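## Task

On the recessed section of shelving at the far end of the aisle, a small red foam block sits on one shelf, and a small yellow sponge is on the desk. Exchange their places: put the yellow sponge on the shelf where the red block was, and put the red foam block on the desk. The robot must not tip over or be left leaning, or the task fails. Each object must stay where it was placed without the robot supporting it at the end.

## Robot and tools

Robot: a Hello Robot Stretch 4, about 1.6 m tall. It has one arm only. There is an omni-wheel base (rim within 0.23 m of its origin), a lift riding a mast, a telescoping arm that reaches forward, a three-joint wrist (yaw, pitch, roll), and a two-finger gripper. Cameras: head_camera, head_left_camera, head_right_camera (fisheye) and wrist_camera. Loose objects may occasionally get nudged by something else.

Frames: the base frame sits on the floor under the base centre, x forward, y left, z up. hand_pose is reported in this frame and marks the point between the fingers, 0.015 m back from the tips; with all wrist joints at 0 its axes line up with the base frame. The printed hand position may be slightly wrong. base_odometry is measured against the base frame as it was at scene start; heading runs -3.142 to 3.142, positive to the left, and it counts wheel slip as motion.

execute_actions(actions, cameras): actions is a list holding one action or nothing (empty just returns state and images). An action contains base, joints, or both, optionally with pace and contact_limits; or it contains only end_of_arm. Motions inside one action begin together.
- base: exactly one relative move from the base's last reported position. {"translate_m": d} drives straight, metres, forward positive, -2 to 2. {"strafe_m": d} slides sideways, metres, left positive, -2 to 2. {"rotate_rad": d} spins in place, radians, counter-clockwise (left) positive, -3.2 to 3.2.
- joints: a dictionary of absolute targets by name, not offsets. lift_m 0 to 1.2 m; arm_m 0 to 0.55 m (extension); wrist_yaw_rad -1.134 to 4.276 (0 faces forward, positive left, 3.14 stowed, beyond 3.4 the arm may block); wrist_pitch_rad -1.117 to 4.259 (0 level, 1.57 pointing down); wrist_roll_rad -1.117 to 4.259 (0 means fingers level, positive turns clockwise as seen from behind); gripper_m 0 to 0.08 m, finger gap. Targets beyond a joint's range are clipped and the result notes it; unknown keys or other bad values reject the whole call with no motion.
- pace: "slow", "default", "fast" or "max". Base speed caps are 0.1/0.3/0.4/0.6 m/s and 1/2/3/4 rad/s respectively, lowered further when the lift is above 0.2 (down to 0.3 m/s and 1 rad/s at 1.2).
- contact_limits: only {"arm_m": x}, 0 (gentlest) to 0.75 (firmest), default 0.5; the arm halts on contact past that force.
- end_of_arm: "enable_torque" revives wrist or gripper motors that shut off.
- cameras: list of names, or "all"/null/omitted for every camera, [] for none. The pictures line gives image order.
A joint or the base you omit may keep pushing toward an earlier target unnoticed. At scene start, sending lift_m 0.4 with wrist_yaw_rad 0 unfolds the wrist safely.

wait(seconds): 0 to 10, commands nothing, returns state and images. zoom_image(camera, region): enlarges [x0, y0, x1, y1] pixels (max 504x504) of that camera's latest full image. read_manual(section): licence texts only. finished_scene(scene): ends the given scene, irreversible, reports success. If a call reports a stop, the remaining motion calls in that reply are skipped.

Readings: lidar_m lists 12 distances in metres, one per 30-degree sector, first straight ahead then counter-clockwise (4th left, 7th behind, 10th right); "-" means nothing seen or closer than 0.25 m. It catches table tops but may miss glass, thin legs and things behind. wrist_depth_mm is a 7x7 grid of median depths, 100 to 2000 mm, top-left first. base_tilt gives forward and right lean in degrees with a fixed bias up to about 1.5. If turned_by_wheels and turned_by_imu differ by over roughly 0.1 rad, the base likely bumped or slipped. motor_effort is percent of maximum, positive toward higher joint values, peak in brackets; for wheel_0..2 positive means turning right.

Statuses: "done" reached target (base: wheels turned fully). "off_target" stopped short, may still push. "contact_stop_at_<key>": blocked; lift, arm or wheels go slack (a slack lift may sink under load). "limit_stop_at_<name>" e.g. own_body (self-collision; move away from the body, risk when pitch below -0.2 with roll below -0.4 or above 4) or tilt (leaning over 6 degrees; lift, arm, wheels go slack). "torque_fault": a wrist or gripper motor overloaded and went limp until enable_torque. on_its_own lists uncommanded things; "held at" is the held target.

Gripping: command a gripper_m smaller than the object's width; the fingers stop just past first contact. Holding shows as "off_target" with the gripper reading above the command and effort away from 0. Effort staying beyond about 50 causes a gripper torque_fault and a possible drop.

Avoid: moving or turning with over 1 kg held and arm_m above 0.2, especially fast; steady pushing or pulling with the gripper raised or a high contact limit (tip risk); pressing the gripper into things with base or arm moves (wrist fault); drops, slams and hard hits. Release every object so it rests on its own before ending a scene.

Each tool is called after "Call:" as name(argument=value, ...) on one line, values as JSON.

## Session

Call:
execute_actions(actions=[])

Scene clock: 0.00 s.
base_odometry: x=+0.000 y=+0.000 heading=+0.000 (m, m, rad; odometry frame)
turned_by_wheels: +0.000 (rad since the last result)
turned_by_imu: +0.000 (rad since the last result)
base_tilt: forward=+0.6 right=-0.1 (deg)
lidar_m: 1.85 0.81 1.19 0.96 2.08 2.04 1.56 1.26 1.25 1.41 1.69 1.69
base_status: not commanded
joint_positions: lift_m=+0.245 arm_m=+0.002 wrist_yaw_rad=+3.105 wrist_pitch_rad=+0.010 wrist_roll_rad=-0.001 gripper_m=+0.040
joint_status: not commanded
motor_effort: lift_m=+21 arm_m=+0 wrist_yaw_rad=+2 wrist_pitch_rad=-7 wrist_roll_rad=-1 gripper_m=+5 wheel_0=+0 wheel_1=+0 wheel_2=+0 (%)
hand_pose: x=-0.0368 y=+0.0951 z=+0.4206 quat_wxyz=(+0.018, -0.005, +0.000, +1.000) (m; base frame)
wrist_depth_mm: - 143 - - - 1921 1708 / - 135 - - - 1863 1708 / - 124 178 - - 1983 1708 / 110 144 282 - - 1983 1708 / 227 - - - - 1983 1808 / 1281 1537 1537 1464 156 1366 1308 / 236 1098 - 1060 143 - 991
pictures: head_camera, head_left_camera, head_right_camera, wrist_camera
Images, in order (width x height): head_camera 420x560, head_left_camera 420x672, head_right_camera 420x672, wrist_camera 616x392.

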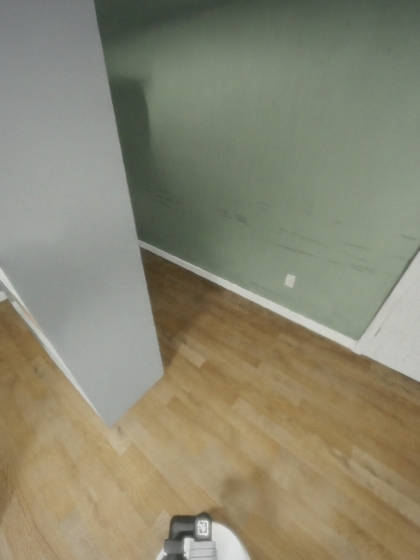

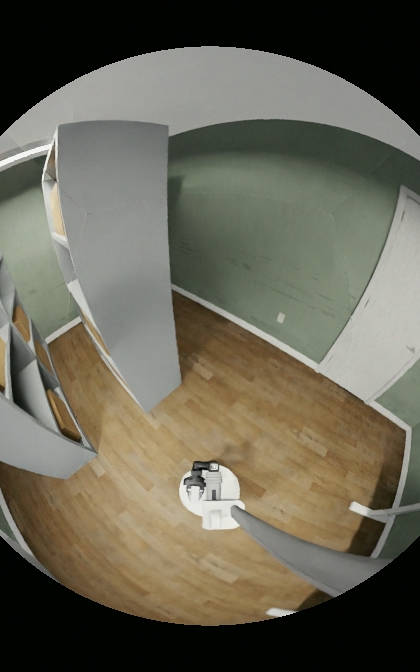

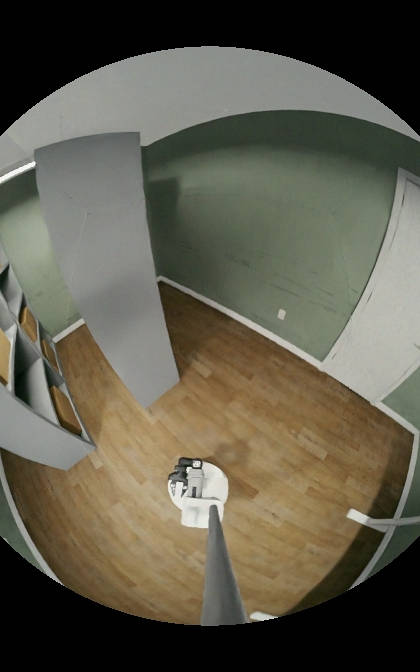

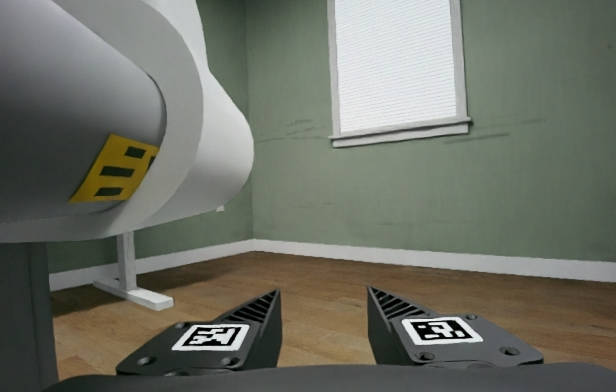

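Desk behind right (~-120°).

Call:
execute_actions(actions=[{"base":{"rotate_rad":-2.1},"joints":{"lift_m":0.8,"wrist_yaw_rad":0,"gripper_m":0.08}}], cameras=["head_camera","head_left_camera","wrist_camera"])

Scene clock: 3.23 s.
base_odometry: x=+0.000 y=+0.000 heading=-2.100 (m, m, rad; odometry frame)
turned_by_wheels: -2.100 (rad since the last result)
turned_by_imu: -2.125 (rad since the last result)
base_tilt: forward=+0.7 right=+0.1 (deg)
lidar_m: 1.24 1.36 1.66 1.68 1.84 0.83 1.30 0.95 2.09 2.05 2.23 1.27
base_status: done
joint_positions: lift_m=+0.800 arm_m=+0.002 wrist_yaw_rad=+0.000 wrist_pitch_rad=+0.010 wrist_roll_rad=-0.001 gripper_m=+0.080
joint_status: all done
motor_effort: lift_m=+23(28) arm_m=+0(1) wrist_yaw_rad=-1(7) wrist_pitch_rad=-9(9) wrist_roll_rad=-1(1) gripper_m=+5(3) wheel_0=+0(8) wheel_1=+1(7) wheel_2=+0(7) (%)
hand_pose: x=+0.3852 y=-0.0874 z=+0.9759 quat_wxyz=(+1.000, +0.000, +0.005, +0.000) (m; base frame)
wrist_depth_mm: - - 1921 1808 1756 1708 1618 / - 1983 1921 1808 1756 1708 1661 / - 1983 1863 1863 1808 1756 1661 / - 1983 1863 1808 1756 1708 1661 / - - 1921 1863 1863 1756 1661 / - - 1464 1808 1808 1708 1661 / 1921 - 137 1863 1808 - -
pictures: head_camera, head_left_camera, wrist_camera
Images, in order (width x height): head_camera 420x560, head_left_camera 420x672, wrist_camera 616x392.

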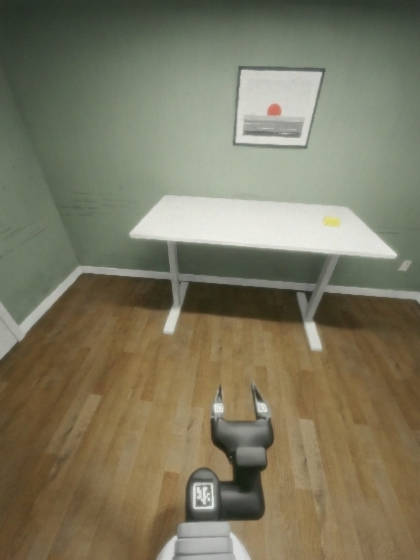

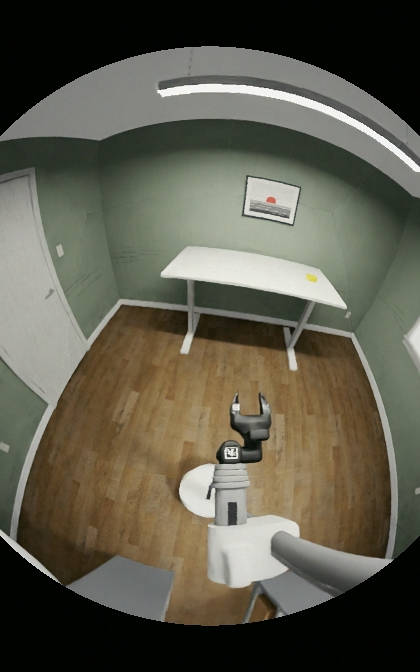

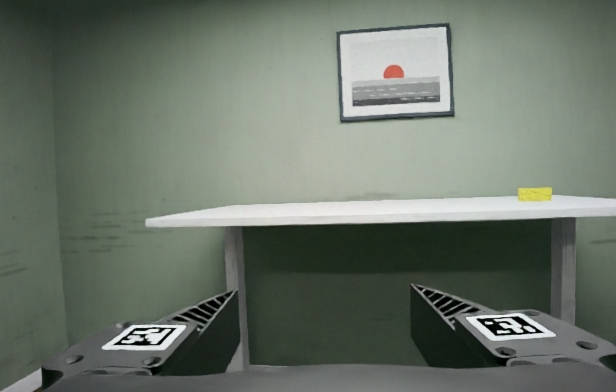

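Call:
execute_actions(actions=[{"base":{"rotate_rad":-0.12},"joints":{"lift_m":0.95,"wrist_pitch_rad":0.6}}], cameras=[])

Call:
execute_actions(actions=[{"base":{"strafe_m":-0.7}}], cameras=[])

Call:
execute_actions(actions=[{"base":{"translate_m":0.8}}], cameras=["head_camera","wrist_camera"])

Scene clock: 5.20 s.
base_odometry: x=+0.000 y=+0.000 heading=-2.220 (m, m, rad; odometry frame)
turned_by_wheels: -0.120 (rad since the last result)
turned_by_imu: -0.122 (rad since the last result)
base_tilt: forward=+0.8 right=-0.2 (deg)
lidar_m: 1.23 1.32 1.73 1.67 1.78 0.86 0.83 0.96 1.18 2.05 2.12 1.29
base_status: done
joint_positions: lift_m=+0.950 arm_m=+0.002 wrist_yaw_rad=+0.000 wrist_pitch_rad=+0.602 wrist_roll_rad=-0.001 gripper_m=+0.080
joint_status: all done
motor_effort: lift_m=+23(22) arm_m=-1(1) wrist_yaw_rad=+0(0) wrist_pitch_rad=-6(6) wrist_roll_rad=-2(1) gripper_m=+7(3) wheel_0=-1(11) wheel_1=-1(6) wheel_2=-1(6) (%)
hand_pose: x=+0.3478 y=-0.0874 z=+1.0076 quat_wxyz=(+0.955, +0.000, +0.296, +0.000) (m; base frame)
wrist_depth_mm: 1708 1118 1118 1118 1397 1098 1336 / 1808 1863 1808 1808 1808 1808 1863 / 1983 - - - - 1983 - / - - - 1983 1921 1808 1921 / 1708 1708 1618 1618 1618 1576 1499 / 1397 1430 1281 1366 1336 1336 1336 / 1281 - 136 1229 1182 - -
pictures: none
No camera images: the call's "cameras" was empty. Leave "cameras" out to get every camera's image.

Scene clock: 8.87 s.
base_odometry: x=-0.557 y=+0.423 heading=-2.220 (m, m, rad; odometry frame)
turned_by_wheels: +0.000 (rad since the last result)
turned_by_imu: +0.005 (rad since the last result)
base_tilt: forward=+0.6 right=+0.1 (deg)
lidar_m: 1.22 1.28 1.83 2.37 1.19 0.87 0.80 1.91 1.38 1.33 1.35 1.95
base_status: done
joint_positions: lift_m=+0.950 arm_m=+0.002 wrist_yaw_rad=+0.000 wrist_pitch_rad=+0.602 wrist_roll_rad=-0.001 gripper_m=+0.080
joint_status: not commanded
motor_effort: lift_m=+23(23) arm_m=-1(1) wrist_yaw_rad=+1(1) wrist_pitch_rad=-4(4) wrist_roll_rad=-1(1) gripper_m=+2(3) wheel_0=+1(3) wheel_1=+2(6) wheel_2=-1(1) (%)
hand_pose: x=+0.3478 y=-0.0874 z=+1.0076 quat_wxyz=(+0.955, +0.000, +0.296, +0.000) (m; base frame)
wrist_depth_mm: 1205 1078 1118 1078 1661 1661 1618 / 1808 1863 1863 1808 1863 1808 1708 / 1921 - - - - 1921 1808 / 1921 - - 1983 1921 1921 1756 / 1708 1661 1661 1661 1576 1576 1576 / 1430 1397 1308 1397 1308 1308 1336 / 1281 - 137 1229 1182 - -
pictures: none
No camera images: the call's "cameras" was empty. Leave "cameras" out to get every camera's image.

Scene clock: 13.00 s.
base_odometry: x=-1.041 y=-0.214 heading=-2.220 (m, m, rad; odometry frame)
turned_by_wheels: +0.000 (rad since the last result)
turned_by_imu: -0.001 (rad since the last result)
base_tilt: forward=+0.5 right=-0.1 (deg)
lidar_m: 0.41 0.44 0.64 2.35 2.48 1.83 1.63 1.91 1.36 1.30 1.36 0.44
base_status: done
joint_positions: lift_m=+0.950 arm_m=+0.002 wrist_yaw_rad=+0.000 wrist_pitch_rad=+0.602 wrist_roll_rad=-0.001 gripper_m=+0.080
joint_status: not commanded
motor_effort: lift_m=+22(23) arm_m=-1(1) wrist_yaw_rad=+0(1) wrist_pitch_rad=-6(6) wrist_roll_rad=-2(1) gripper_m=+4(5) wheel_0=-1(8) wheel_1=-1(4) wheel_2=+2(8) (%)
hand_pose: x=+0.3478 y=-0.0874 z=+1.0077 quat_wxyz=(+0.955, +0.000, +0.297, +0.000) (m; base frame)
wrist_depth_mm: 946 904 917 891 917 904 931 / 668 640 525 569 609 1008 991 / 462 449 433 421 407 1098 1118 / 351 343 336 329 322 1182 1229 / 283 279 277 272 268 264 1397 / 1366 1366 264 1336 1281 258 1336 / 1255 - 136 1205 1182 - -
pictures: head_camera, wrist_camera
Images, in order (width x height): head_camera 420x560, wrist_camera 616x392.

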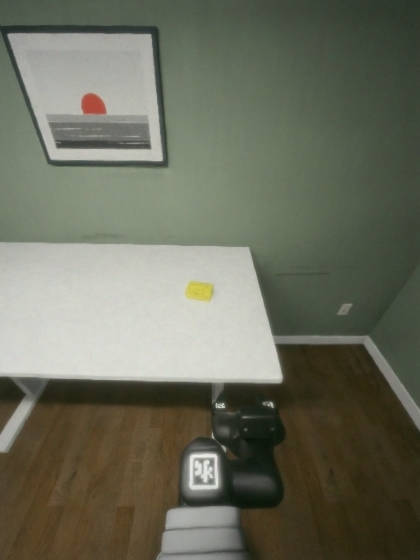

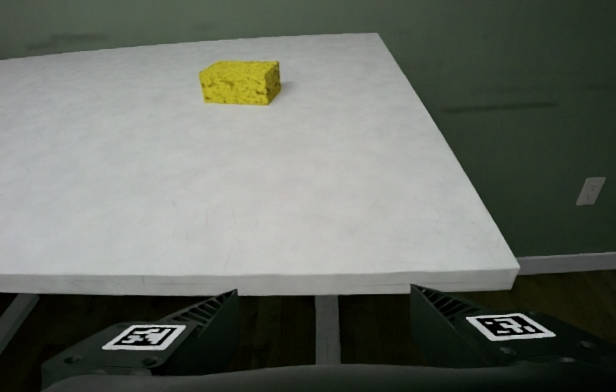

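Call:
execute_actions(actions=[{"base":{"strafe_m":-0.32},"joints":{"wrist_yaw_rad":1.57,"wrist_pitch_rad":0.3,"arm_m":0.41}}], cameras=[])

Call:
execute_actions(actions=[{"base":{"translate_m":0.15},"joints":{"lift_m":0.9}}], cameras=["head_camera","wrist_camera"])

Scene clock: 15.63 s.
base_odometry: x=-1.296 y=-0.020 heading=-2.220 (m, m, rad; odometry frame)
turned_by_wheels: +0.000 (rad since the last result)
turned_by_imu: +0.002 (rad since the last result)
base_tilt: forward=+0.6 right=-0.1 (deg)
lidar_m: 0.44 0.44 0.62 2.66 2.82 1.71 1.63 1.50 1.04 0.99 1.06 1.29
base_status: done
joint_positions: lift_m=+0.950 arm_m=+0.409 wrist_yaw_rad=+1.570 wrist_pitch_rad=+0.303 wrist_roll_rad=-0.001 gripper_m=+0.080
joint_status: all done
motor_effort: lift_m=+22(22) arm_m=+7(7) wrist_yaw_rad=+1(5) wrist_pitch_rad=-9(13) wrist_roll_rad=-2(0) gripper_m=+3(4) wheel_0=+0(7) wheel_1=+0(6) wheel_2=+1(3) (%)
hand_pose: x=+0.6673 y=+0.2029 z=+1.0647 quat_wxyz=(+0.699, -0.107, +0.107, +0.699) (m; base frame)
wrist_depth_mm: - - - - - 1229 820 / - - - - - 1229 831 / - - - 1255 1182 1078 842 / - - 715 683 647 627 603 / - - 480 462 452 436 421 / - 362 322 353 329 267 338 / 1618 - 137 293 278 - -
pictures: none
No camera images: the call's "cameras" was empty. Leave "cameras" out to get every camera's image.

Scene clock: 17.47 s.
base_odometry: x=-1.387 y=-0.140 heading=-2.220 (m, m, rad; odometry frame)
turned_by_wheels: +0.000 (rad since the last result)
turned_by_imu: +0.000 (rad since the last result)
base_tilt: forward=+0.4 right=-0.1 (deg)
lidar_m: 0.36 0.28 0.38 1.24 2.82 1.84 1.79 1.47 1.05 0.99 1.07 1.13
base_status: done
joint_positions: lift_m=+0.900 arm_m=+0.409 wrist_yaw_rad=+1.570 wrist_pitch_rad=+0.303 wrist_roll_rad=-0.001 gripper_m=+0.080
joint_status: all done
motor_effort: lift_m=+19(19) arm_m=+7(7) wrist_yaw_rad=+1(1) wrist_pitch_rad=-8(9) wrist_roll_rad=-2(1) gripper_m=+4(5) wheel_0=+0(0) wheel_1=+1(5) wheel_2=+0(7) (%)
hand_pose: x=+0.6673 y=+0.2029 z=+1.0150 quat_wxyz=(+0.699, -0.107, +0.107, +0.699) (m; base frame)
wrist_depth_mm: - - - - 1921 891 621 / - - - - 1983 917 634 / - - 1060 976 917 798 627 / - 564 539 521 500 480 466 / 382 377 300 296 343 334 325 / 279 278 243 247 252 252 262 / 229 - 137 223 213 - -
pictures: head_camera, wrist_camera
Images, in order (width x height): head_camera 420x560, wrist_camera 616x392.

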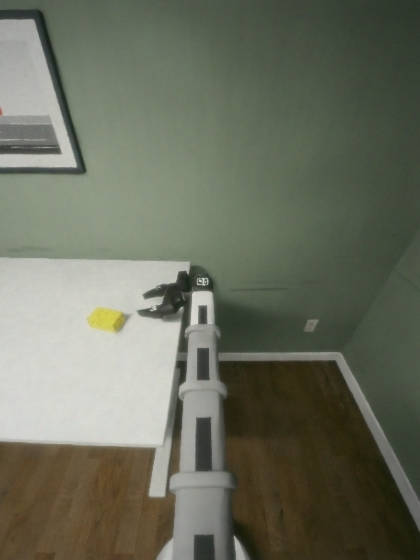

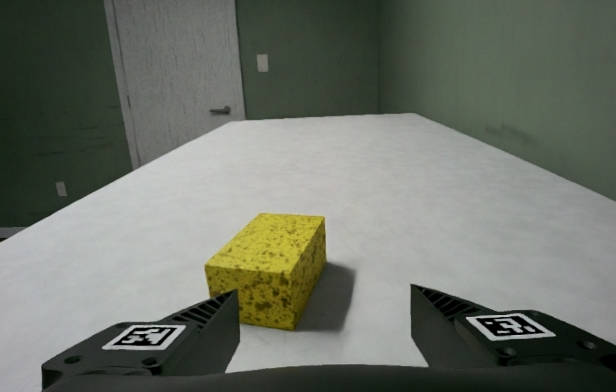

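Call:
execute_actions(actions=[{"joints":{"lift_m":0.865,"arm_m":0.335,"wrist_yaw_rad":1.4}}], cameras=["head_camera","wrist_camera"])

Scene clock: 18.73 s.
base_odometry: x=-1.387 y=-0.140 heading=-2.220 (m, m, rad; odometry frame)
turned_by_wheels: +0.000 (rad since the last result)
turned_by_imu: +0.000 (rad since the last result)
base_tilt: forward=+0.7 right=-0.1 (deg)
lidar_m: 0.39 0.28 0.40 1.23 2.83 1.87 1.79 1.49 1.04 0.98 1.09 1.12
base_status: not commanded
joint_positions: lift_m=+0.865 arm_m=+0.336 wrist_yaw_rad=+1.400 wrist_pitch_rad=+0.303 wrist_roll_rad=-0.001 gripper_m=+0.080
joint_status: all done
motor_effort: lift_m=+18(19) arm_m=-7(6) wrist_yaw_rad=+1(3) wrist_pitch_rad=-6(6) wrist_roll_rad=+0(0) gripper_m=+1(3) wheel_0=-1(1) wheel_1=+1(1) wheel_2=+0(0) (%)
hand_pose: x=+0.6277 y=+0.1852 z=+0.9800 quat_wxyz=(+0.756, -0.097, +0.115, +0.637) (m; base frame)
wrist_depth_mm: - - - - 1205 741 569 / - - - - 1255 768 585 / - - 842 759 707 676 564 / 466 445 424 293 392 377 364 / 300 294 270 249 271 262 256 / 220 218 195 211 199 198 204 / 180 - 137 176 167 - -
pictures: head_camera, wrist_camera
Images, in order (width x height): head_camera 420x560, wrist_camera 616x392.

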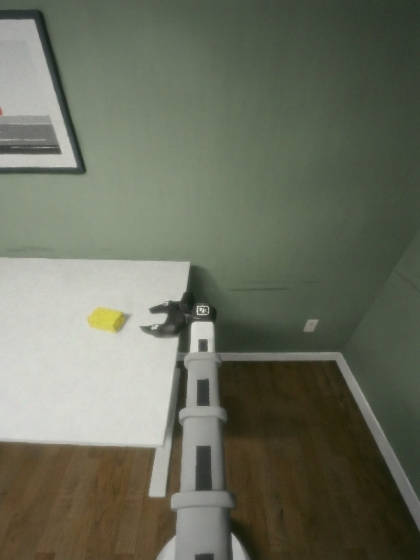

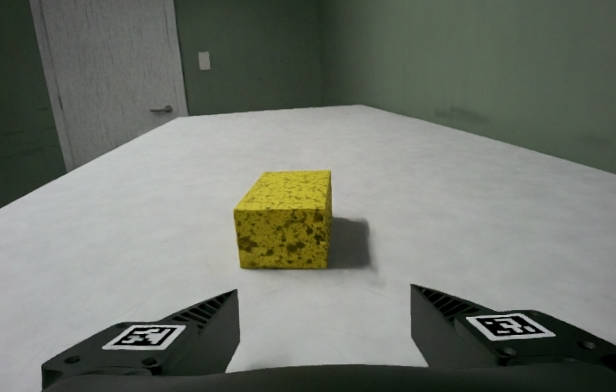

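Call:
execute_actions(actions=[{"base":{"strafe_m":0.14},"pace":"slow"}], cameras=["head_camera","wrist_camera"])

Call:
execute_actions(actions=[{"joints":{"gripper_m":0.045}}], cameras=["wrist_camera"])

Call:
execute_actions(actions=[{"joints":{"lift_m":0.95}}], cameras=["wrist_camera"])

Scene clock: 21.40 s.
base_odometry: x=-1.275 y=-0.225 heading=-2.220 (m, m, rad; odometry frame)
turned_by_wheels: +0.000 (rad since the last result)
turned_by_imu: -0.002 (rad since the last result)
base_tilt: forward=+0.7 right=-0.1 (deg)
lidar_m: 0.27 0.27 0.39 1.24 2.64 2.07 1.79 1.67 1.21 1.14 1.23 1.11
base_status: done
joint_positions: lift_m=+0.865 arm_m=+0.336 wrist_yaw_rad=+1.400 wrist_pitch_rad=+0.303 wrist_roll_rad=-0.001 gripper_m=+0.080
joint_status: not commanded
motor_effort: lift_m=+18(19) arm_m=-7(7) wrist_yaw_rad=+0(0) wrist_pitch_rad=-8(8) wrist_roll_rad=+0(2) gripper_m=+6(3) wheel_0=-1(5) wheel_1=+0(5) wheel_2=-1(0) (%)
hand_pose: x=+0.6278 y=+0.1852 z=+0.9800 quat_wxyz=(+0.756, -0.097, +0.115, +0.637) (m; base frame)
wrist_depth_mm: - - - - 1229 732 564 / - - - - 1255 768 580 / - - 831 759 715 668 569 / 466 442 424 410 394 375 366 / 300 293 287 181 182 258 257 / 220 218 160 144 152 198 205 / 181 - 136 146 158 - -
pictures: head_camera, wrist_camera
Images, in order (width x height): head_camera 420x560, wrist_camera 616x392.

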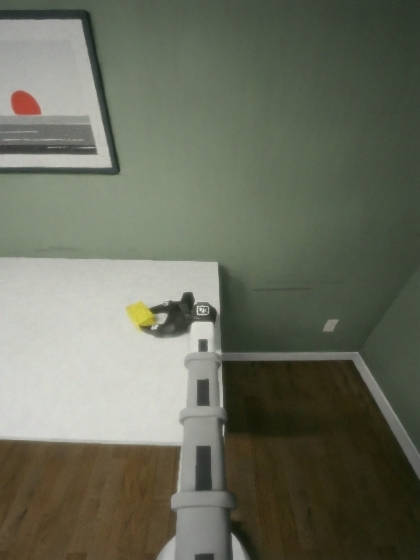

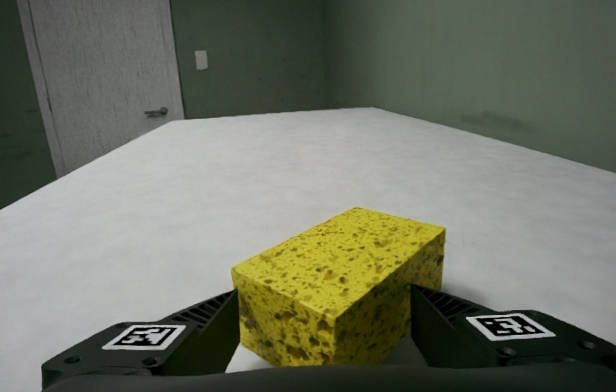

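Scene clock: 22.40 s.
base_odometry: x=-1.275 y=-0.225 heading=-2.220 (m, m, rad; odometry frame)
turned_by_wheels: +0.000 (rad since the last result)
turned_by_imu: +0.000 (rad since the last result)
base_tilt: forward=+0.7 right=+0.0 (deg)
lidar_m: 0.25 0.27 0.41 1.25 2.65 2.05 1.79 1.66 1.18 1.13 1.25 1.12
base_status: not commanded
joint_positions: lift_m=+0.865 arm_m=+0.336 wrist_yaw_rad=+1.400 wrist_pitch_rad=+0.303 wrist_roll_rad=-0.001 gripper_m=+0.045
joint_status: all done
motor_effort: lift_m=+19(18) arm_m=-7(7) wrist_yaw_rad=+1(0) wrist_pitch_rad=-9(8) wrist_roll_rad=-1(1) gripper_m=+2(0) wheel_0=-1(1) wheel_1=+0(0) wheel_2=-1(1) (%)
hand_pose: x=+0.6278 y=+0.1852 z=+0.9800 quat_wxyz=(+0.756, -0.097, +0.115, +0.637) (m; base frame)
wrist_depth_mm: - - - - 1229 741 564 / - - - - 1255 768 585 / - - 831 759 715 668 564 / 462 445 424 410 392 377 364 / 298 294 285 180 187 258 257 / 220 217 195 154 155 202 195 / 181 180 - 162 155 - -
pictures: wrist_camera
Images, in order (width x height): wrist_camera 616x392.

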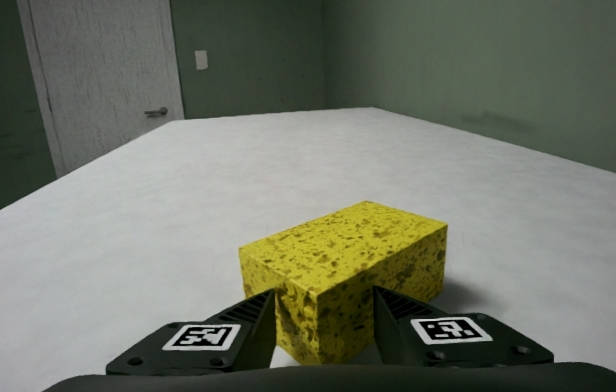

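Scene clock: 23.73 s.
base_odometry: x=-1.275 y=-0.225 heading=-2.220 (m, m, rad; odometry frame)
turned_by_wheels: +0.000 (rad since the last result)
turned_by_imu: +0.000 (rad since the last result)
base_tilt: forward=+0.6 right=-0.2 (deg)
lidar_m: 0.26 0.28 0.41 1.25 2.65 2.05 1.78 1.67 1.20 1.13 1.23 1.12
base_status: not commanded
joint_positions: lift_m=+0.950 arm_m=+0.336 wrist_yaw_rad=+1.400 wrist_pitch_rad=+0.303 wrist_roll_rad=-0.001 gripper_m=+0.045
joint_status: all done
motor_effort: lift_m=+23(20) arm_m=-7(7) wrist_yaw_rad=+1(0) wrist_pitch_rad=-9(8) wrist_roll_rad=-1(1) gripper_m=+1(0) wheel_0=-1(1) wheel_1=+0(0) wheel_2=-1(1) (%)
hand_pose: x=+0.6278 y=+0.1852 z=+1.0646 quat_wxyz=(+0.756, -0.097, +0.115, +0.637) (m; base frame)
wrist_depth_mm: - - - - 1205 750 569 / - - - - 1229 768 585 / - - - 1281 1098 798 591 / - 750 715 676 654 640 564 / 500 492 477 462 452 439 421 / 366 362 343 347 155 336 324 / 301 300 - 229 180 - -
pictures: wrist_camera
Images, in order (width x height): wrist_camera 616x392.

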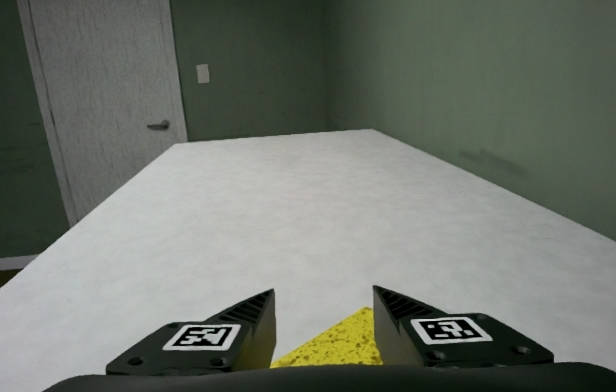

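Call:
execute_actions(actions=[{"base":{"strafe_m":0.12},"joints":{"arm_m":0.15,"wrist_yaw_rad":0.6,"gripper_m":0.08,"lift_m":0.92}}], cameras=["head_camera","wrist_camera"])

Scene clock: 25.50 s.
base_odometry: x=-1.180 y=-0.297 heading=-2.220 (m, m, rad; odometry frame)
turned_by_wheels: +0.000 (rad since the last result)
turned_by_imu: -0.002 (rad since the last result)
base_tilt: forward=+0.7 right=-0.4 (deg)
lidar_m: 0.27 0.29 0.41 1.25 2.53 1.99 1.79 1.85 1.31 1.26 1.35 0.27
base_status: done
joint_positions: lift_m=+0.920 arm_m=+0.151 wrist_yaw_rad=+0.600 wrist_pitch_rad=+0.303 wrist_roll_rad=-0.001 gripper_m=+0.080
joint_status: all done
motor_effort: lift_m=+19(22) arm_m=-7(9) wrist_yaw_rad=+0(4) wrist_pitch_rad=-7(7) wrist_roll_rad=-2(0) gripper_m=+5(6) wheel_0=+0(11) wheel_1=-1(7) wheel_2=-1(0) (%)
hand_pose: x=+0.5390 y=+0.0425 z=+1.0349 quat_wxyz=(+0.944, -0.045, +0.144, +0.292) (m; base frame)
wrist_depth_mm: 1397 1118 891 741 654 574 517 / 1537 1182 960 788 676 597 530 / 1576 1182 991 820 715 615 549 / 654 627 603 580 559 544 549 / 427 418 407 319 382 377 364 / 315 312 277 254 282 283 291 / 258 - 136 252 239 - -
pictures: head_camera, wrist_camera
Images, in order (width x height): head_camera 420x560, wrist_camera 616x392.

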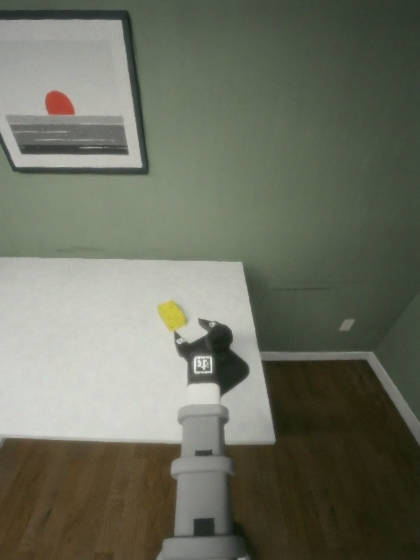

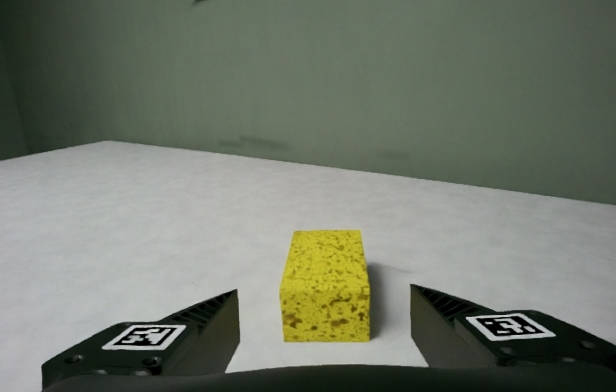

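Call:
execute_actions(actions=[{"base":{"strafe_m":0.063},"joints":{"arm_m":0.252}}], cameras=[])

Call:
execute_actions(actions=[{"joints":{"lift_m":0.862},"pace":"slow"}], cameras=["wrist_camera"])

Scene clock: 26.93 s.
base_odometry: x=-1.130 y=-0.335 heading=-2.221 (m, m, rad; odometry frame)
turned_by_wheels: +0.000 (rad since the last result)
turned_by_imu: -0.001 (rad since the last result)
base_tilt: forward=+0.8 right=-0.2 (deg)
lidar_m: 0.26 0.29 0.42 1.34 2.46 1.98 1.77 1.93 1.36 1.33 1.41 0.27
base_status: done
joint_positions: lift_m=+0.920 arm_m=+0.251 wrist_yaw_rad=+0.600 wrist_pitch_rad=+0.303 wrist_roll_rad=-0.001 gripper_m=+0.080
joint_status: all done
motor_effort: lift_m=+19(19) arm_m=+7(8) wrist_yaw_rad=+0(1) wrist_pitch_rad=-8(8) wrist_roll_rad=-2(0) gripper_m=+3(4) wheel_0=+1(2) wheel_1=-1(8) wheel_2=-1(1) (%)
hand_pose: x=+0.6386 y=+0.0425 z=+1.0349 quat_wxyz=(+0.944, -0.045, +0.144, +0.292) (m; base frame)
wrist_depth_mm: 1182 946 750 640 554 484 439 / 1336 1025 820 676 585 504 455 / 1366 1060 854 715 603 525 477 / 654 627 603 580 564 530 488 / 424 418 404 397 387 375 364 / 312 309 278 228 279 282 291 / 257 - 136 189 187 - -
pictures: none
No camera images: the call's "cameras" was empty. Leave "cameras" out to get every camera's image.

Scene clock: 28.30 s.
base_odometry: x=-1.130 y=-0.335 heading=-2.221 (m, m, rad; odometry frame)
turned_by_wheels: +0.000 (rad since the last result)
turned_by_imu: +0.000 (rad since the last result)
base_tilt: forward=+0.7 right=-0.1 (deg)
lidar_m: 0.27 0.30 0.39 1.30 2.44 1.96 1.77 1.93 1.38 1.31 1.41 0.28
base_status: not commanded
joint_positions: lift_m=+0.862 arm_m=+0.251 wrist_yaw_rad=+0.600 wrist_pitch_rad=+0.303 wrist_roll_rad=-0.001 gripper_m=+0.080
joint_status: all done
motor_effort: lift_m=+18(14) arm_m=+7(7) wrist_yaw_rad=+0(0) wrist_pitch_rad=-7(7) wrist_roll_rad=+0(1) gripper_m=+5(7) wheel_0=+1(1) wheel_1=-1(1) wheel_2=-1(1) (%)
hand_pose: x=+0.6386 y=+0.0425 z=+0.9770 quat_wxyz=(+0.944, -0.045, +0.144, +0.292) (m; base frame)
wrist_depth_mm: 1229 946 768 640 554 484 439 / 1308 1025 798 683 580 508 455 / 976 866 798 668 591 525 469 / 439 427 413 394 382 366 351 / 289 283 277 173 234 255 250 / 213 211 143 131 135 193 200 / 175 - 120 118 118 - -
pictures: wrist_camera
Images, in order (width x height): wrist_camera 616x392.

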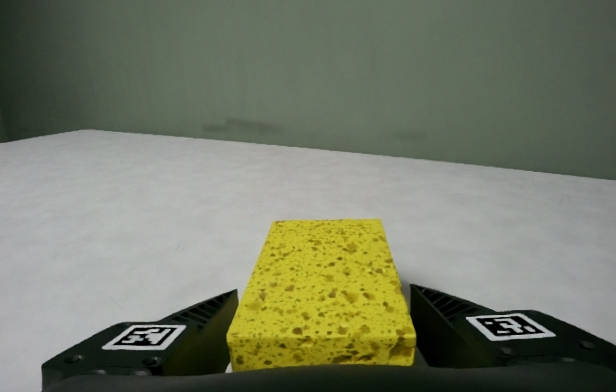

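Call:
execute_actions(actions=[{"joints":{"gripper_m":0.045}}], cameras=[])

Call:
execute_actions(actions=[{"joints":{"lift_m":0.95}}], cameras=[])

Call:
execute_actions(actions=[{"base":{"translate_m":-0.5},"joints":{"arm_m":0,"wrist_yaw_rad":0}}], cameras=[])

Call:
execute_actions(actions=[{"base":{"rotate_rad":3.14}}], cameras=[])

Call:
execute_actions(actions=[{"base":{"strafe_m":-0.55}}])

Scene clock: 29.47 s.
base_odometry: x=-1.130 y=-0.335 heading=-2.221 (m, m, rad; odometry frame)
turned_by_wheels: +0.000 (rad since the last result)
turned_by_imu: +0.000 (rad since the last result)
base_tilt: forward=+0.5 right=-0.2 (deg)
lidar_m: 0.26 0.28 0.41 1.33 2.48 1.97 1.77 1.91 1.40 1.30 1.42 0.29
base_status: not commanded
joint_positions: lift_m=+0.862 arm_m=+0.251 wrist_yaw_rad=+0.600 wrist_pitch_rad=+0.303 wrist_roll_rad=-0.001 gripper_m=+0.060
joint_status: gripper_m off_target (ended at +0.060, target +0.045)
on_its_own: gripper_m is held at +0.055, not at your +0.045, by its contact guard: the fingers met something
motor_effort: lift_m=+18(18) arm_m=+7(7) wrist_yaw_rad=+0(0) wrist_pitch_rad=-7(8) wrist_roll_rad=+1(1) gripper_m=-31(34) wheel_0=+0(1) wheel_1=-1(1) wheel_2=+0(1) (%)
hand_pose: x=+0.6386 y=+0.0425 z=+0.9770 quat_wxyz=(+0.944, -0.045, +0.144, +0.292) (m; base frame)
wrist_depth_mm: 1182 931 759 640 554 480 436 / 1336 1008 809 668 580 504 452 / 960 854 788 668 597 521 469 / 445 427 410 397 379 368 357 / 290 283 278 173 234 255 250 / 212 211 143 131 129 197 196 / 175 - 116 117 116 - -
pictures: none
No camera images: the call's "cameras" was empty. Leave "cameras" out to get every camera's image.

Scene clock: 30.83 s.
base_odometry: x=-1.130 y=-0.335 heading=-2.221 (m, m, rad; odometry frame)
turned_by_wheels: +0.000 (rad since the last result)
turned_by_imu: +0.000 (rad since the last result)
base_tilt: forward=+0.7 right=-0.2 (deg)
lidar_m: 0.26 0.28 0.42 1.30 2.45 1.99 1.77 1.92 1.40 1.31 1.43 0.28
base_status: not commanded
joint_positions: lift_m=+0.950 arm_m=+0.251 wrist_yaw_rad=+0.600 wrist_pitch_rad=+0.303 wrist_roll_rad=-0.001 gripper_m=+0.060
joint_status: all done
on_its_own: gripper_m is held at +0.055, not at your +0.045, by its contact guard: the fingers met something
motor_effort: lift_m=+23(23) arm_m=+7(7) wrist_yaw_rad=+1(0) wrist_pitch_rad=-8(9) wrist_roll_rad=-1(0) gripper_m=-33(34) wheel_0=+1(1) wheel_1=-1(1) wheel_2=-1(1) (%)
hand_pose: x=+0.6386 y=+0.0425 z=+1.0646 quat_wxyz=(+0.944, -0.045, +0.144, +0.292) (m; base frame)
wrist_depth_mm: 1205 946 768 640 549 484 436 / 1308 1008 809 668 574 504 455 / 1430 1098 854 707 609 525 477 / 759 723 707 691 615 549 488 / 492 477 473 173 399 436 421 / 364 359 143 131 129 334 325 / 298 - 116 118 116 - -
pictures: none
No camera images: the call's "cameras" was empty. Leave "cameras" out to get every camera's image.

Scene clock: 34.00 s.
base_odometry: x=-0.827 y=+0.063 heading=-2.221 (m, m, rad; odometry frame)
turned_by_wheels: +0.000 (rad since the last result)
turned_by_imu: -0.001 (rad since the last result)
base_tilt: forward=+0.7 right=-0.2 (deg)
lidar_m: 0.75 0.82 1.13 2.36 1.80 1.52 1.27 1.90 1.40 1.32 1.37 0.82
base_status: done
joint_positions: lift_m=+0.950 arm_m=+0.003 wrist_yaw_rad=+0.000 wrist_pitch_rad=+0.303 wrist_roll_rad=-0.001 gripper_m=+0.060
joint_status: all done
joint sent to its limit — the command would take arm_m past its lower limit, so that joint was sent only as far as its limit.
on_its_own: gripper_m is held at +0.055, not at your +0.045, by its contact guard: the fingers met something
motor_effort: lift_m=+23(23) arm_m=-7(7) wrist_yaw_rad=+1(4) wrist_pitch_rad=-8(9) wrist_roll_rad=-1(1) gripper_m=-32(33) wheel_0=+1(5) wheel_1=-1(5) wheel_2=+0(8) (%)
hand_pose: x=+0.3766 y=-0.0874 z=+1.0646 quat_wxyz=(+0.989, +0.000, +0.151, +0.000) (m; base frame)
wrist_depth_mm: 1229 1255 1281 1281 1229 1255 1229 / 1308 1308 1308 1308 1308 1308 1281 / 1336 1366 1336 1229 1336 1366 1308 / 759 732 699 683 1366 1464 1464 / 1537 1537 1537 173 1499 1499 1537 / 1661 1618 143 131 129 1499 1618 / 1618 - 116 118 116 - -
pictures: none
No camera images: the call's "cameras" was empty. Leave "cameras" out to get every camera's image.

Scene clock: 37.07 s.
base_odometry: x=-0.827 y=+0.063 heading=+0.920 (m, m, rad; odometry frame)
turned_by_wheels: +3.140 (rad since the last result)
turned_by_imu: +3.176 (rad since the last result)
base_tilt: forward=+0.6 right=+0.0 (deg)
lidar_m: 1.27 1.86 1.39 1.28 1.39 0.81 0.76 0.86 1.23 2.36 1.75 1.51
base_status: done
joint_positions: lift_m=+0.950 arm_m=+0.003 wrist_yaw_rad=+0.000 wrist_pitch_rad=+0.303 wrist_roll_rad=-0.001 gripper_m=+0.060
joint_status: not commanded
on_its_own: gripper_m is held at +0.055, not at your +0.045, by its contact guard: the fingers met something
motor_effort: lift_m=+23(23) arm_m=-7(7) wrist_yaw_rad=+0(1) wrist_pitch_rad=-9(8) wrist_roll_rad=+0(0) gripper_m=-32(33) wheel_0=+1(8) wheel_1=-1(6) wheel_2=+2(5) (%)
hand_pose: x=+0.3766 y=-0.0874 z=+1.0646 quat_wxyz=(+0.989, +0.000, +0.151, +0.000) (m; base frame)
wrist_depth_mm: 1921 - 976 946 - 1756 1708 / 1808 - 1042 1008 - 1808 1708 / 1863 - 1098 1060 - 1863 1308 / 1921 - - 1098 - 1756 1366 / 1863 - - 173 - - 1138 / 1808 1983 143 131 129 1537 1182 / 1661 - 116 118 117 - -
pictures: none
No camera images: the call's "cameras" was empty. Leave "cameras" out to get every camera's image.

Scene clock: 40.23 s.
base_odometry: x=-0.389 y=-0.271 heading=+0.920 (m, m, rad; odometry frame)
turned_by_wheels: +0.000 (rad since the last result)
turned_by_imu: +0.004 (rad since the last result)
base_tilt: forward=+0.5 right=-0.2 (deg)
lidar_m: 1.31 1.32 1.94 1.84 1.09 0.81 0.80 0.89 1.86 1.79 1.94 1.29
base_status: done
joint_positions: lift_m=+0.950 arm_m=+0.003 wrist_yaw_rad=+0.000 wrist_pitch_rad=+0.303 wrist_roll_rad=-0.001 gripper_m=+0.060
joint_status: not commanded
on_its_own: gripper_m is held at +0.055, not at your +0.045, by its contact guard: the fingers met something
motor_effort: lift_m=+22(22) arm_m=-7(7) wrist_yaw_rad=+0(1) wrist_pitch_rad=-8(8) wrist_roll_rad=+0(1) gripper_m=-32(33) wheel_0=-1(5) wheel_1=+1(8) wheel_2=+1(1) (%)
hand_pose: x=+0.3766 y=-0.0874 z=+1.0647 quat_wxyz=(+0.989, +0.000, +0.151, +0.000) (m; base frame)
wrist_depth_mm: 976 946 1756 - 1708 917 904 / 1025 1008 1499 - 1756 960 960 / 1098 1060 1863 - 1336 991 1025 / - 1098 1983 - 1118 1060 - / - 1182 1397 173 1118 1098 - / - 1229 143 131 129 1160 1808 / 1661 - 116 117 116 - -
pictures: head_camera, head_left_camera, head_right_camera, wrist_camera
Images, in order (width x height): head_camera 420x560, head_left_camera 420x672, head_right_camera 420x672, wrist_camera 616x392.

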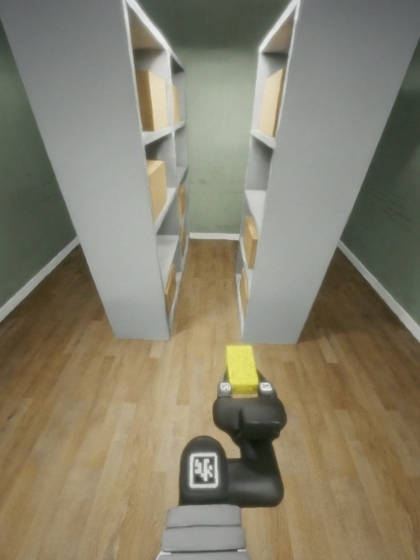

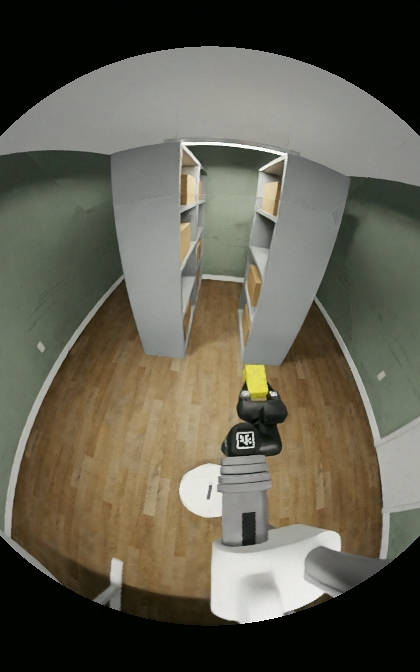

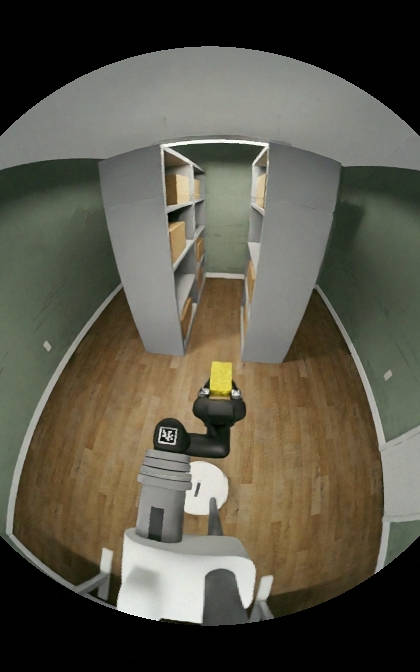

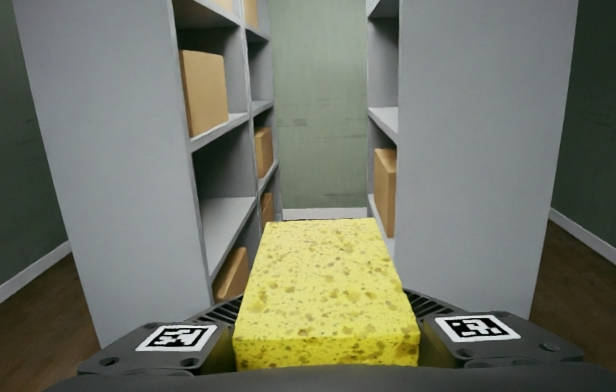

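Call:
execute_actions(actions=[{"base":{"rotate_rad":-0.04}}], cameras=[])

Call:
execute_actions(actions=[{"base":{"strafe_m":0.07}}], cameras=[])

Call:
execute_actions(actions=[{"base":{"translate_m":1.0}}], cameras=["head_camera","head_right_camera"])

Scene clock: 41.00 s.
base_odometry: x=-0.390 y=-0.271 heading=+0.879 (m, m, rad; odometry frame)
turned_by_wheels: -0.040 (rad since the last result)
turned_by_imu: -0.041 (rad since the last result)
base_tilt: forward=+0.7 right=-0.2 (deg)
lidar_m: 1.28 1.30 1.97 1.86 1.96 0.84 0.79 0.87 1.90 1.80 1.92 1.29
base_status: done
joint_positions: lift_m=+0.950 arm_m=+0.003 wrist_yaw_rad=+0.000 wrist_pitch_rad=+0.303 wrist_roll_rad=-0.001 gripper_m=+0.060
joint_status: not commanded
on_its_own: gripper_m is held at +0.055, not at your +0.045, by its contact guard: the fingers met something
motor_effort: lift_m=+22(22) arm_m=-7(7) wrist_yaw_rad=+1(0) wrist_pitch_rad=-8(8) wrist_roll_rad=-1(1) gripper_m=-31(33) wheel_0=+1(1) wheel_1=-1(4) wheel_2=-1(3) (%)
hand_pose: x=+0.3766 y=-0.0874 z=+1.0647 quat_wxyz=(+0.989, +0.000, +0.151, +0.000) (m; base frame)
wrist_depth_mm: 931 946 1808 - 946 917 - / 976 991 1808 - 976 976 - / 1042 1042 - - 1042 991 - / 1078 1098 - - 1098 1078 - / 1182 1182 1618 173 1118 1138 - / 1863 1205 143 131 129 1182 1808 / 1618 - 116 118 117 - -
pictures: none
No camera images: the call's "cameras" was empty. Leave "cameras" out to get every camera's image.

Scene clock: 42.27 s.
base_odometry: x=-0.443 y=-0.226 heading=+0.879 (m, m, rad; odometry frame)
turned_by_wheels: +0.000 (rad since the last result)
turned_by_imu: -0.001 (rad since the last result)
base_tilt: forward=+0.7 right=+0.0 (deg)
lidar_m: 1.29 1.31 1.91 1.78 1.87 0.84 0.81 0.85 1.98 1.86 2.00 1.33
base_status: done
joint_positions: lift_m=+0.950 arm_m=+0.003 wrist_yaw_rad=+0.000 wrist_pitch_rad=+0.303 wrist_roll_rad=-0.001 gripper_m=+0.060
joint_status: not commanded
on_its_own: gripper_m is held at +0.055, not at your +0.045, by its contact guard: the fingers met something
motor_effort: lift_m=+22(22) arm_m=-7(7) wrist_yaw_rad=+1(1) wrist_pitch_rad=-7(9) wrist_roll_rad=+0(1) gripper_m=-31(33) wheel_0=-1(2) wheel_1=+0(9) wheel_2=-1(2) (%)
hand_pose: x=+0.3766 y=-0.0874 z=+1.0647 quat_wxyz=(+0.989, +0.000, +0.151, +0.000) (m; base frame)
wrist_depth_mm: 946 931 1708 - 1661 917 931 / 991 976 1464 - 1808 976 1008 / 1042 1042 1863 - 1397 1042 1042 / 1118 1098 1863 - 1397 1060 - / - 1138 1281 173 1098 1118 - / 1983 1205 143 131 129 1160 1756 / 1708 - 116 118 116 - -
pictures: none
No camera images: the call's "cameras" was empty. Leave "cameras" out to get every camera's image.

Scene clock: 47.07 s.
base_odometry: x=+0.194 y=+0.544 heading=+0.879 (m, m, rad; odometry frame)
turned_by_wheels: +0.000 (rad since the last result)
turned_by_imu: -0.001 (rad since the last result)
base_tilt: forward=+0.7 right=-0.1 (deg)
lidar_m: 0.98 0.38 0.35 1.82 1.92 1.90 2.29 1.96 1.99 1.91 0.43 0.47
base_status: done
joint_positions: lift_m=+0.950 arm_m=+0.003 wrist_yaw_rad=+0.000 wrist_pitch_rad=+0.303 wrist_roll_rad=-0.001 gripper_m=+0.060
joint_status: not commanded
on_its_own: gripper_m is held at +0.055, not at your +0.045, by its contact guard: the fingers met something
motor_effort: lift_m=+22(22) arm_m=-7(7) wrist_yaw_rad=+1(0) wrist_pitch_rad=-9(8) wrist_roll_rad=-1(0) gripper_m=-33(32) wheel_0=+0(6) wheel_1=-1(4) wheel_2=+1(10) (%)
hand_pose: x=+0.3766 y=-0.0874 z=+1.0647 quat_wxyz=(+0.989, +0.000, +0.151, +0.000) (m; base frame)
wrist_depth_mm: 525 820 1661 1708 1708 809 809 / 492 866 1756 1808 1808 866 842 / 492 891 1708 1921 1863 878 866 / 496 741 1464 1983 1983 627 500 / 488 1008 1397 173 991 750 413 / 1025 1042 143 131 129 591 554 / 904 - 116 117 117 - -
pictures: head_camera, head_right_camera
Images, in order (width x height): head_camera 420x560, head_right_camera 420x672.

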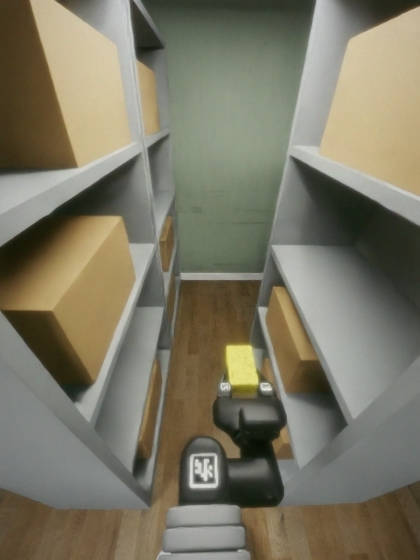

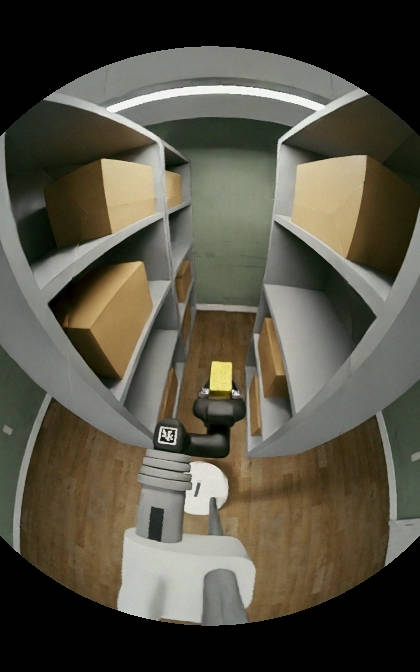

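Left ≈0.26, right ≈0.36.

Call:
execute_actions(actions=[{"base":{"strafe_m":-0.05}}], cameras=[])

Call:
execute_actions(actions=[{"base":{"translate_m":1.4}}], cameras=["head_camera","head_right_camera"])

Scene clock: 48.23 s.
base_odometry: x=+0.233 y=+0.513 heading=+0.879 (m, m, rad; odometry frame)
turned_by_wheels: +0.000 (rad since the last result)
turned_by_imu: +0.000 (rad since the last result)
base_tilt: forward=+0.7 right=-0.2 (deg)
lidar_m: 1.15 0.43 0.36 1.86 1.95 1.90 2.64 1.96 1.97 1.85 0.39 0.43
base_status: done
joint_positions: lift_m=+0.950 arm_m=+0.003 wrist_yaw_rad=+0.000 wrist_pitch_rad=+0.303 wrist_roll_rad=-0.001 gripper_m=+0.060
joint_status: not commanded
on_its_own: gripper_m is held at +0.055, not at your +0.045, by its contact guard: the fingers met something
motor_effort: lift_m=+22(22) arm_m=-7(7) wrist_yaw_rad=+1(0) wrist_pitch_rad=-7(9) wrist_roll_rad=-1(2) gripper_m=-32(30) wheel_0=+0(9) wheel_1=+1(9) wheel_2=+0(1) (%)
hand_pose: x=+0.3766 y=-0.0874 z=+1.0647 quat_wxyz=(+0.989, +0.000, +0.151, +0.000) (m; base frame)
wrist_depth_mm: 820 831 1708 1756 1708 809 809 / 564 866 1756 1756 1756 842 842 / 559 904 1808 1921 1863 866 866 / 549 946 1576 1983 1921 554 504 / 1008 991 1430 173 759 691 353 / 1025 1042 143 131 129 569 500 / 878 - 116 117 116 - -
pictures: none
No camera images: the call's "cameras" was empty. Leave "cameras" out to get every camera's image.

Scene clock: 54.37 s.
base_odometry: x=+1.125 y=+1.591 heading=+0.879 (m, m, rad; odometry frame)
turned_by_wheels: +0.000 (rad since the last result)
turned_by_imu: -0.002 (rad since the last result)
base_tilt: forward=+0.6 right=-0.2 (deg)
lidar_m: 0.69 0.41 0.29 0.27 0.29 0.42 1.17 0.45 0.38 0.74 0.81 0.73
base_status: done
joint_positions: lift_m=+0.950 arm_m=+0.003 wrist_yaw_rad=+0.000 wrist_pitch_rad=+0.303 wrist_roll_rad=-0.001 gripper_m=+0.060
joint_status: not commanded
on_its_own: gripper_m is held at +0.055, not at your +0.045, by its contact guard: the fingers met something
motor_effort: lift_m=+22(22) arm_m=-7(7) wrist_yaw_rad=+1(0) wrist_pitch_rad=-7(7) wrist_roll_rad=-1(1) gripper_m=-31(36) wheel_0=+0(4) wheel_1=+0(2) wheel_2=+1(10) (%)
hand_pose: x=+0.3766 y=-0.0874 z=+1.0647 quat_wxyz=(+0.989, +0.000, +0.151, +0.000) (m; base frame)
wrist_depth_mm: 433 433 436 430 433 433 427 / 452 452 452 452 449 445 449 / 473 473 477 477 473 473 466 / 488 500 500 496 496 496 492 / 508 530 521 173 512 517 521 / 517 559 143 131 129 544 554 / 539 - 116 117 116 - -
pictures: head_camera, head_right_camera
Images, in order (width x height): head_camera 420x560, head_right_camera 420x672.

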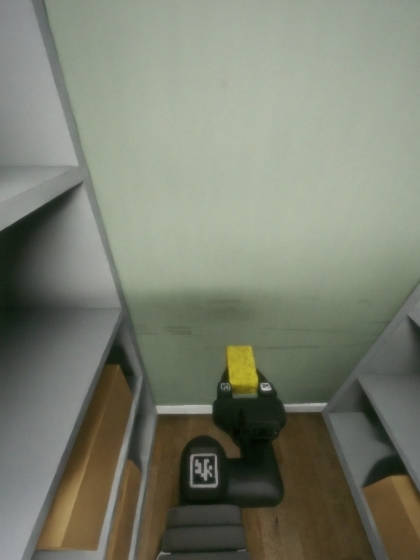

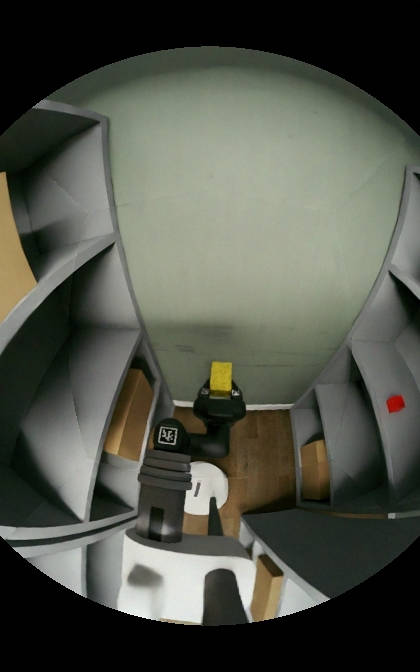

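Call:
execute_actions(actions=[{"base":{"translate_m":0.12}}], cameras=[])

Call:
execute_actions(actions=[{"base":{"rotate_rad":-1.56}}], cameras=["head_camera","wrist_camera"])

Scene clock: 56.10 s.
base_odometry: x=+1.202 y=+1.684 heading=+0.879 (m, m, rad; odometry frame)
turned_by_wheels: +0.000 (rad since the last result)
turned_by_imu: -0.001 (rad since the last result)
base_tilt: forward=+0.6 right=-0.1 (deg)
lidar_m: 0.55 0.40 0.30 0.27 0.29 0.40 1.23 0.47 0.52 0.76 0.81 0.61
base_status: done
joint_positions: lift_m=+0.950 arm_m=+0.003 wrist_yaw_rad=+0.000 wrist_pitch_rad=+0.303 wrist_roll_rad=-0.001 gripper_m=+0.060
joint_status: not commanded
on_its_own: gripper_m is held at +0.055, not at your +0.045, by its contact guard: the fingers met something
motor_effort: lift_m=+22(22) arm_m=-7(7) wrist_yaw_rad=+0(0) wrist_pitch_rad=-7(9) wrist_roll_rad=-1(1) gripper_m=-32(32) wheel_0=-1(3) wheel_1=-1(5) wheel_2=+2(9) (%)
hand_pose: x=+0.3766 y=-0.0874 z=+1.0647 quat_wxyz=(+0.989, +0.000, +0.151, +0.000) (m; base frame)
wrist_depth_mm: 322 324 324 322 320 319 317 / 338 336 338 336 336 330 332 / 353 353 355 351 351 349 347 / 375 370 370 370 370 366 366 / 397 397 392 173 384 389 387 / 418 415 143 131 129 402 410 / 439 - 116 117 116 - -
pictures: none
No camera images: the call's "cameras" was empty. Leave "cameras" out to get every camera's image.

Scene clock: 58.27 s.
base_odometry: x=+1.202 y=+1.684 heading=-0.681 (m, m, rad; odometry frame)
turned_by_wheels: -1.560 (rad since the last result)
turned_by_imu: -1.579 (rad since the last result)
base_tilt: forward=+0.8 right=-0.3 (deg)
lidar_m: 0.74 0.79 0.62 0.57 0.40 0.28 0.26 0.30 0.42 1.15 0.47 0.50
base_status: done
joint_positions: lift_m=+0.950 arm_m=+0.003 wrist_yaw_rad=+0.000 wrist_pitch_rad=+0.303 wrist_roll_rad=-0.001 gripper_m=+0.060
joint_status: not commanded
on_its_own: gripper_m is held at +0.055, not at your +0.045, by its contact guard: the fingers met something
motor_effort: lift_m=+22(22) arm_m=-7(7) wrist_yaw_rad=+0(1) wrist_pitch_rad=-9(7) wrist_roll_rad=+0(0) gripper_m=-31(36) wheel_0=-1(4) wheel_1=+0(6) wheel_2=+1(6) (%)
hand_pose: x=+0.3766 y=-0.0874 z=+1.0647 quat_wxyz=(+0.989, +0.000, +0.151, +0.000) (m; base frame)
wrist_depth_mm: 866 904 891 891 854 484 379 / 878 946 931 931 891 504 384 / 854 976 960 991 778 521 394 / 615 597 615 603 585 549 397 / 831 1098 1098 173 647 574 399 / 831 1042 143 131 129 504 389 / 820 - 116 117 116 - -
pictures: head_camera, wrist_camera
Images, in order (width x height): head_camera 420x560, wrist_camera 616x392.

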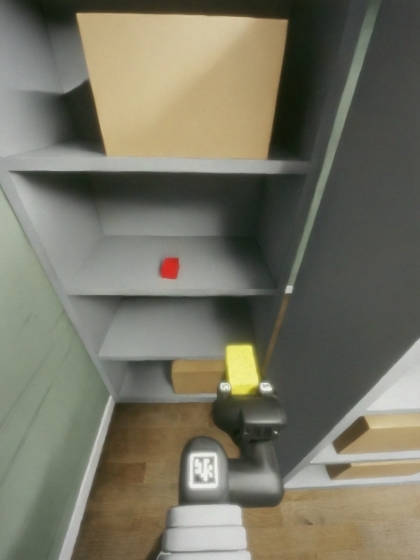

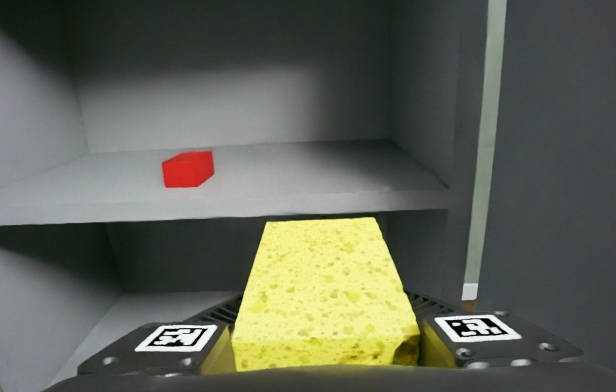

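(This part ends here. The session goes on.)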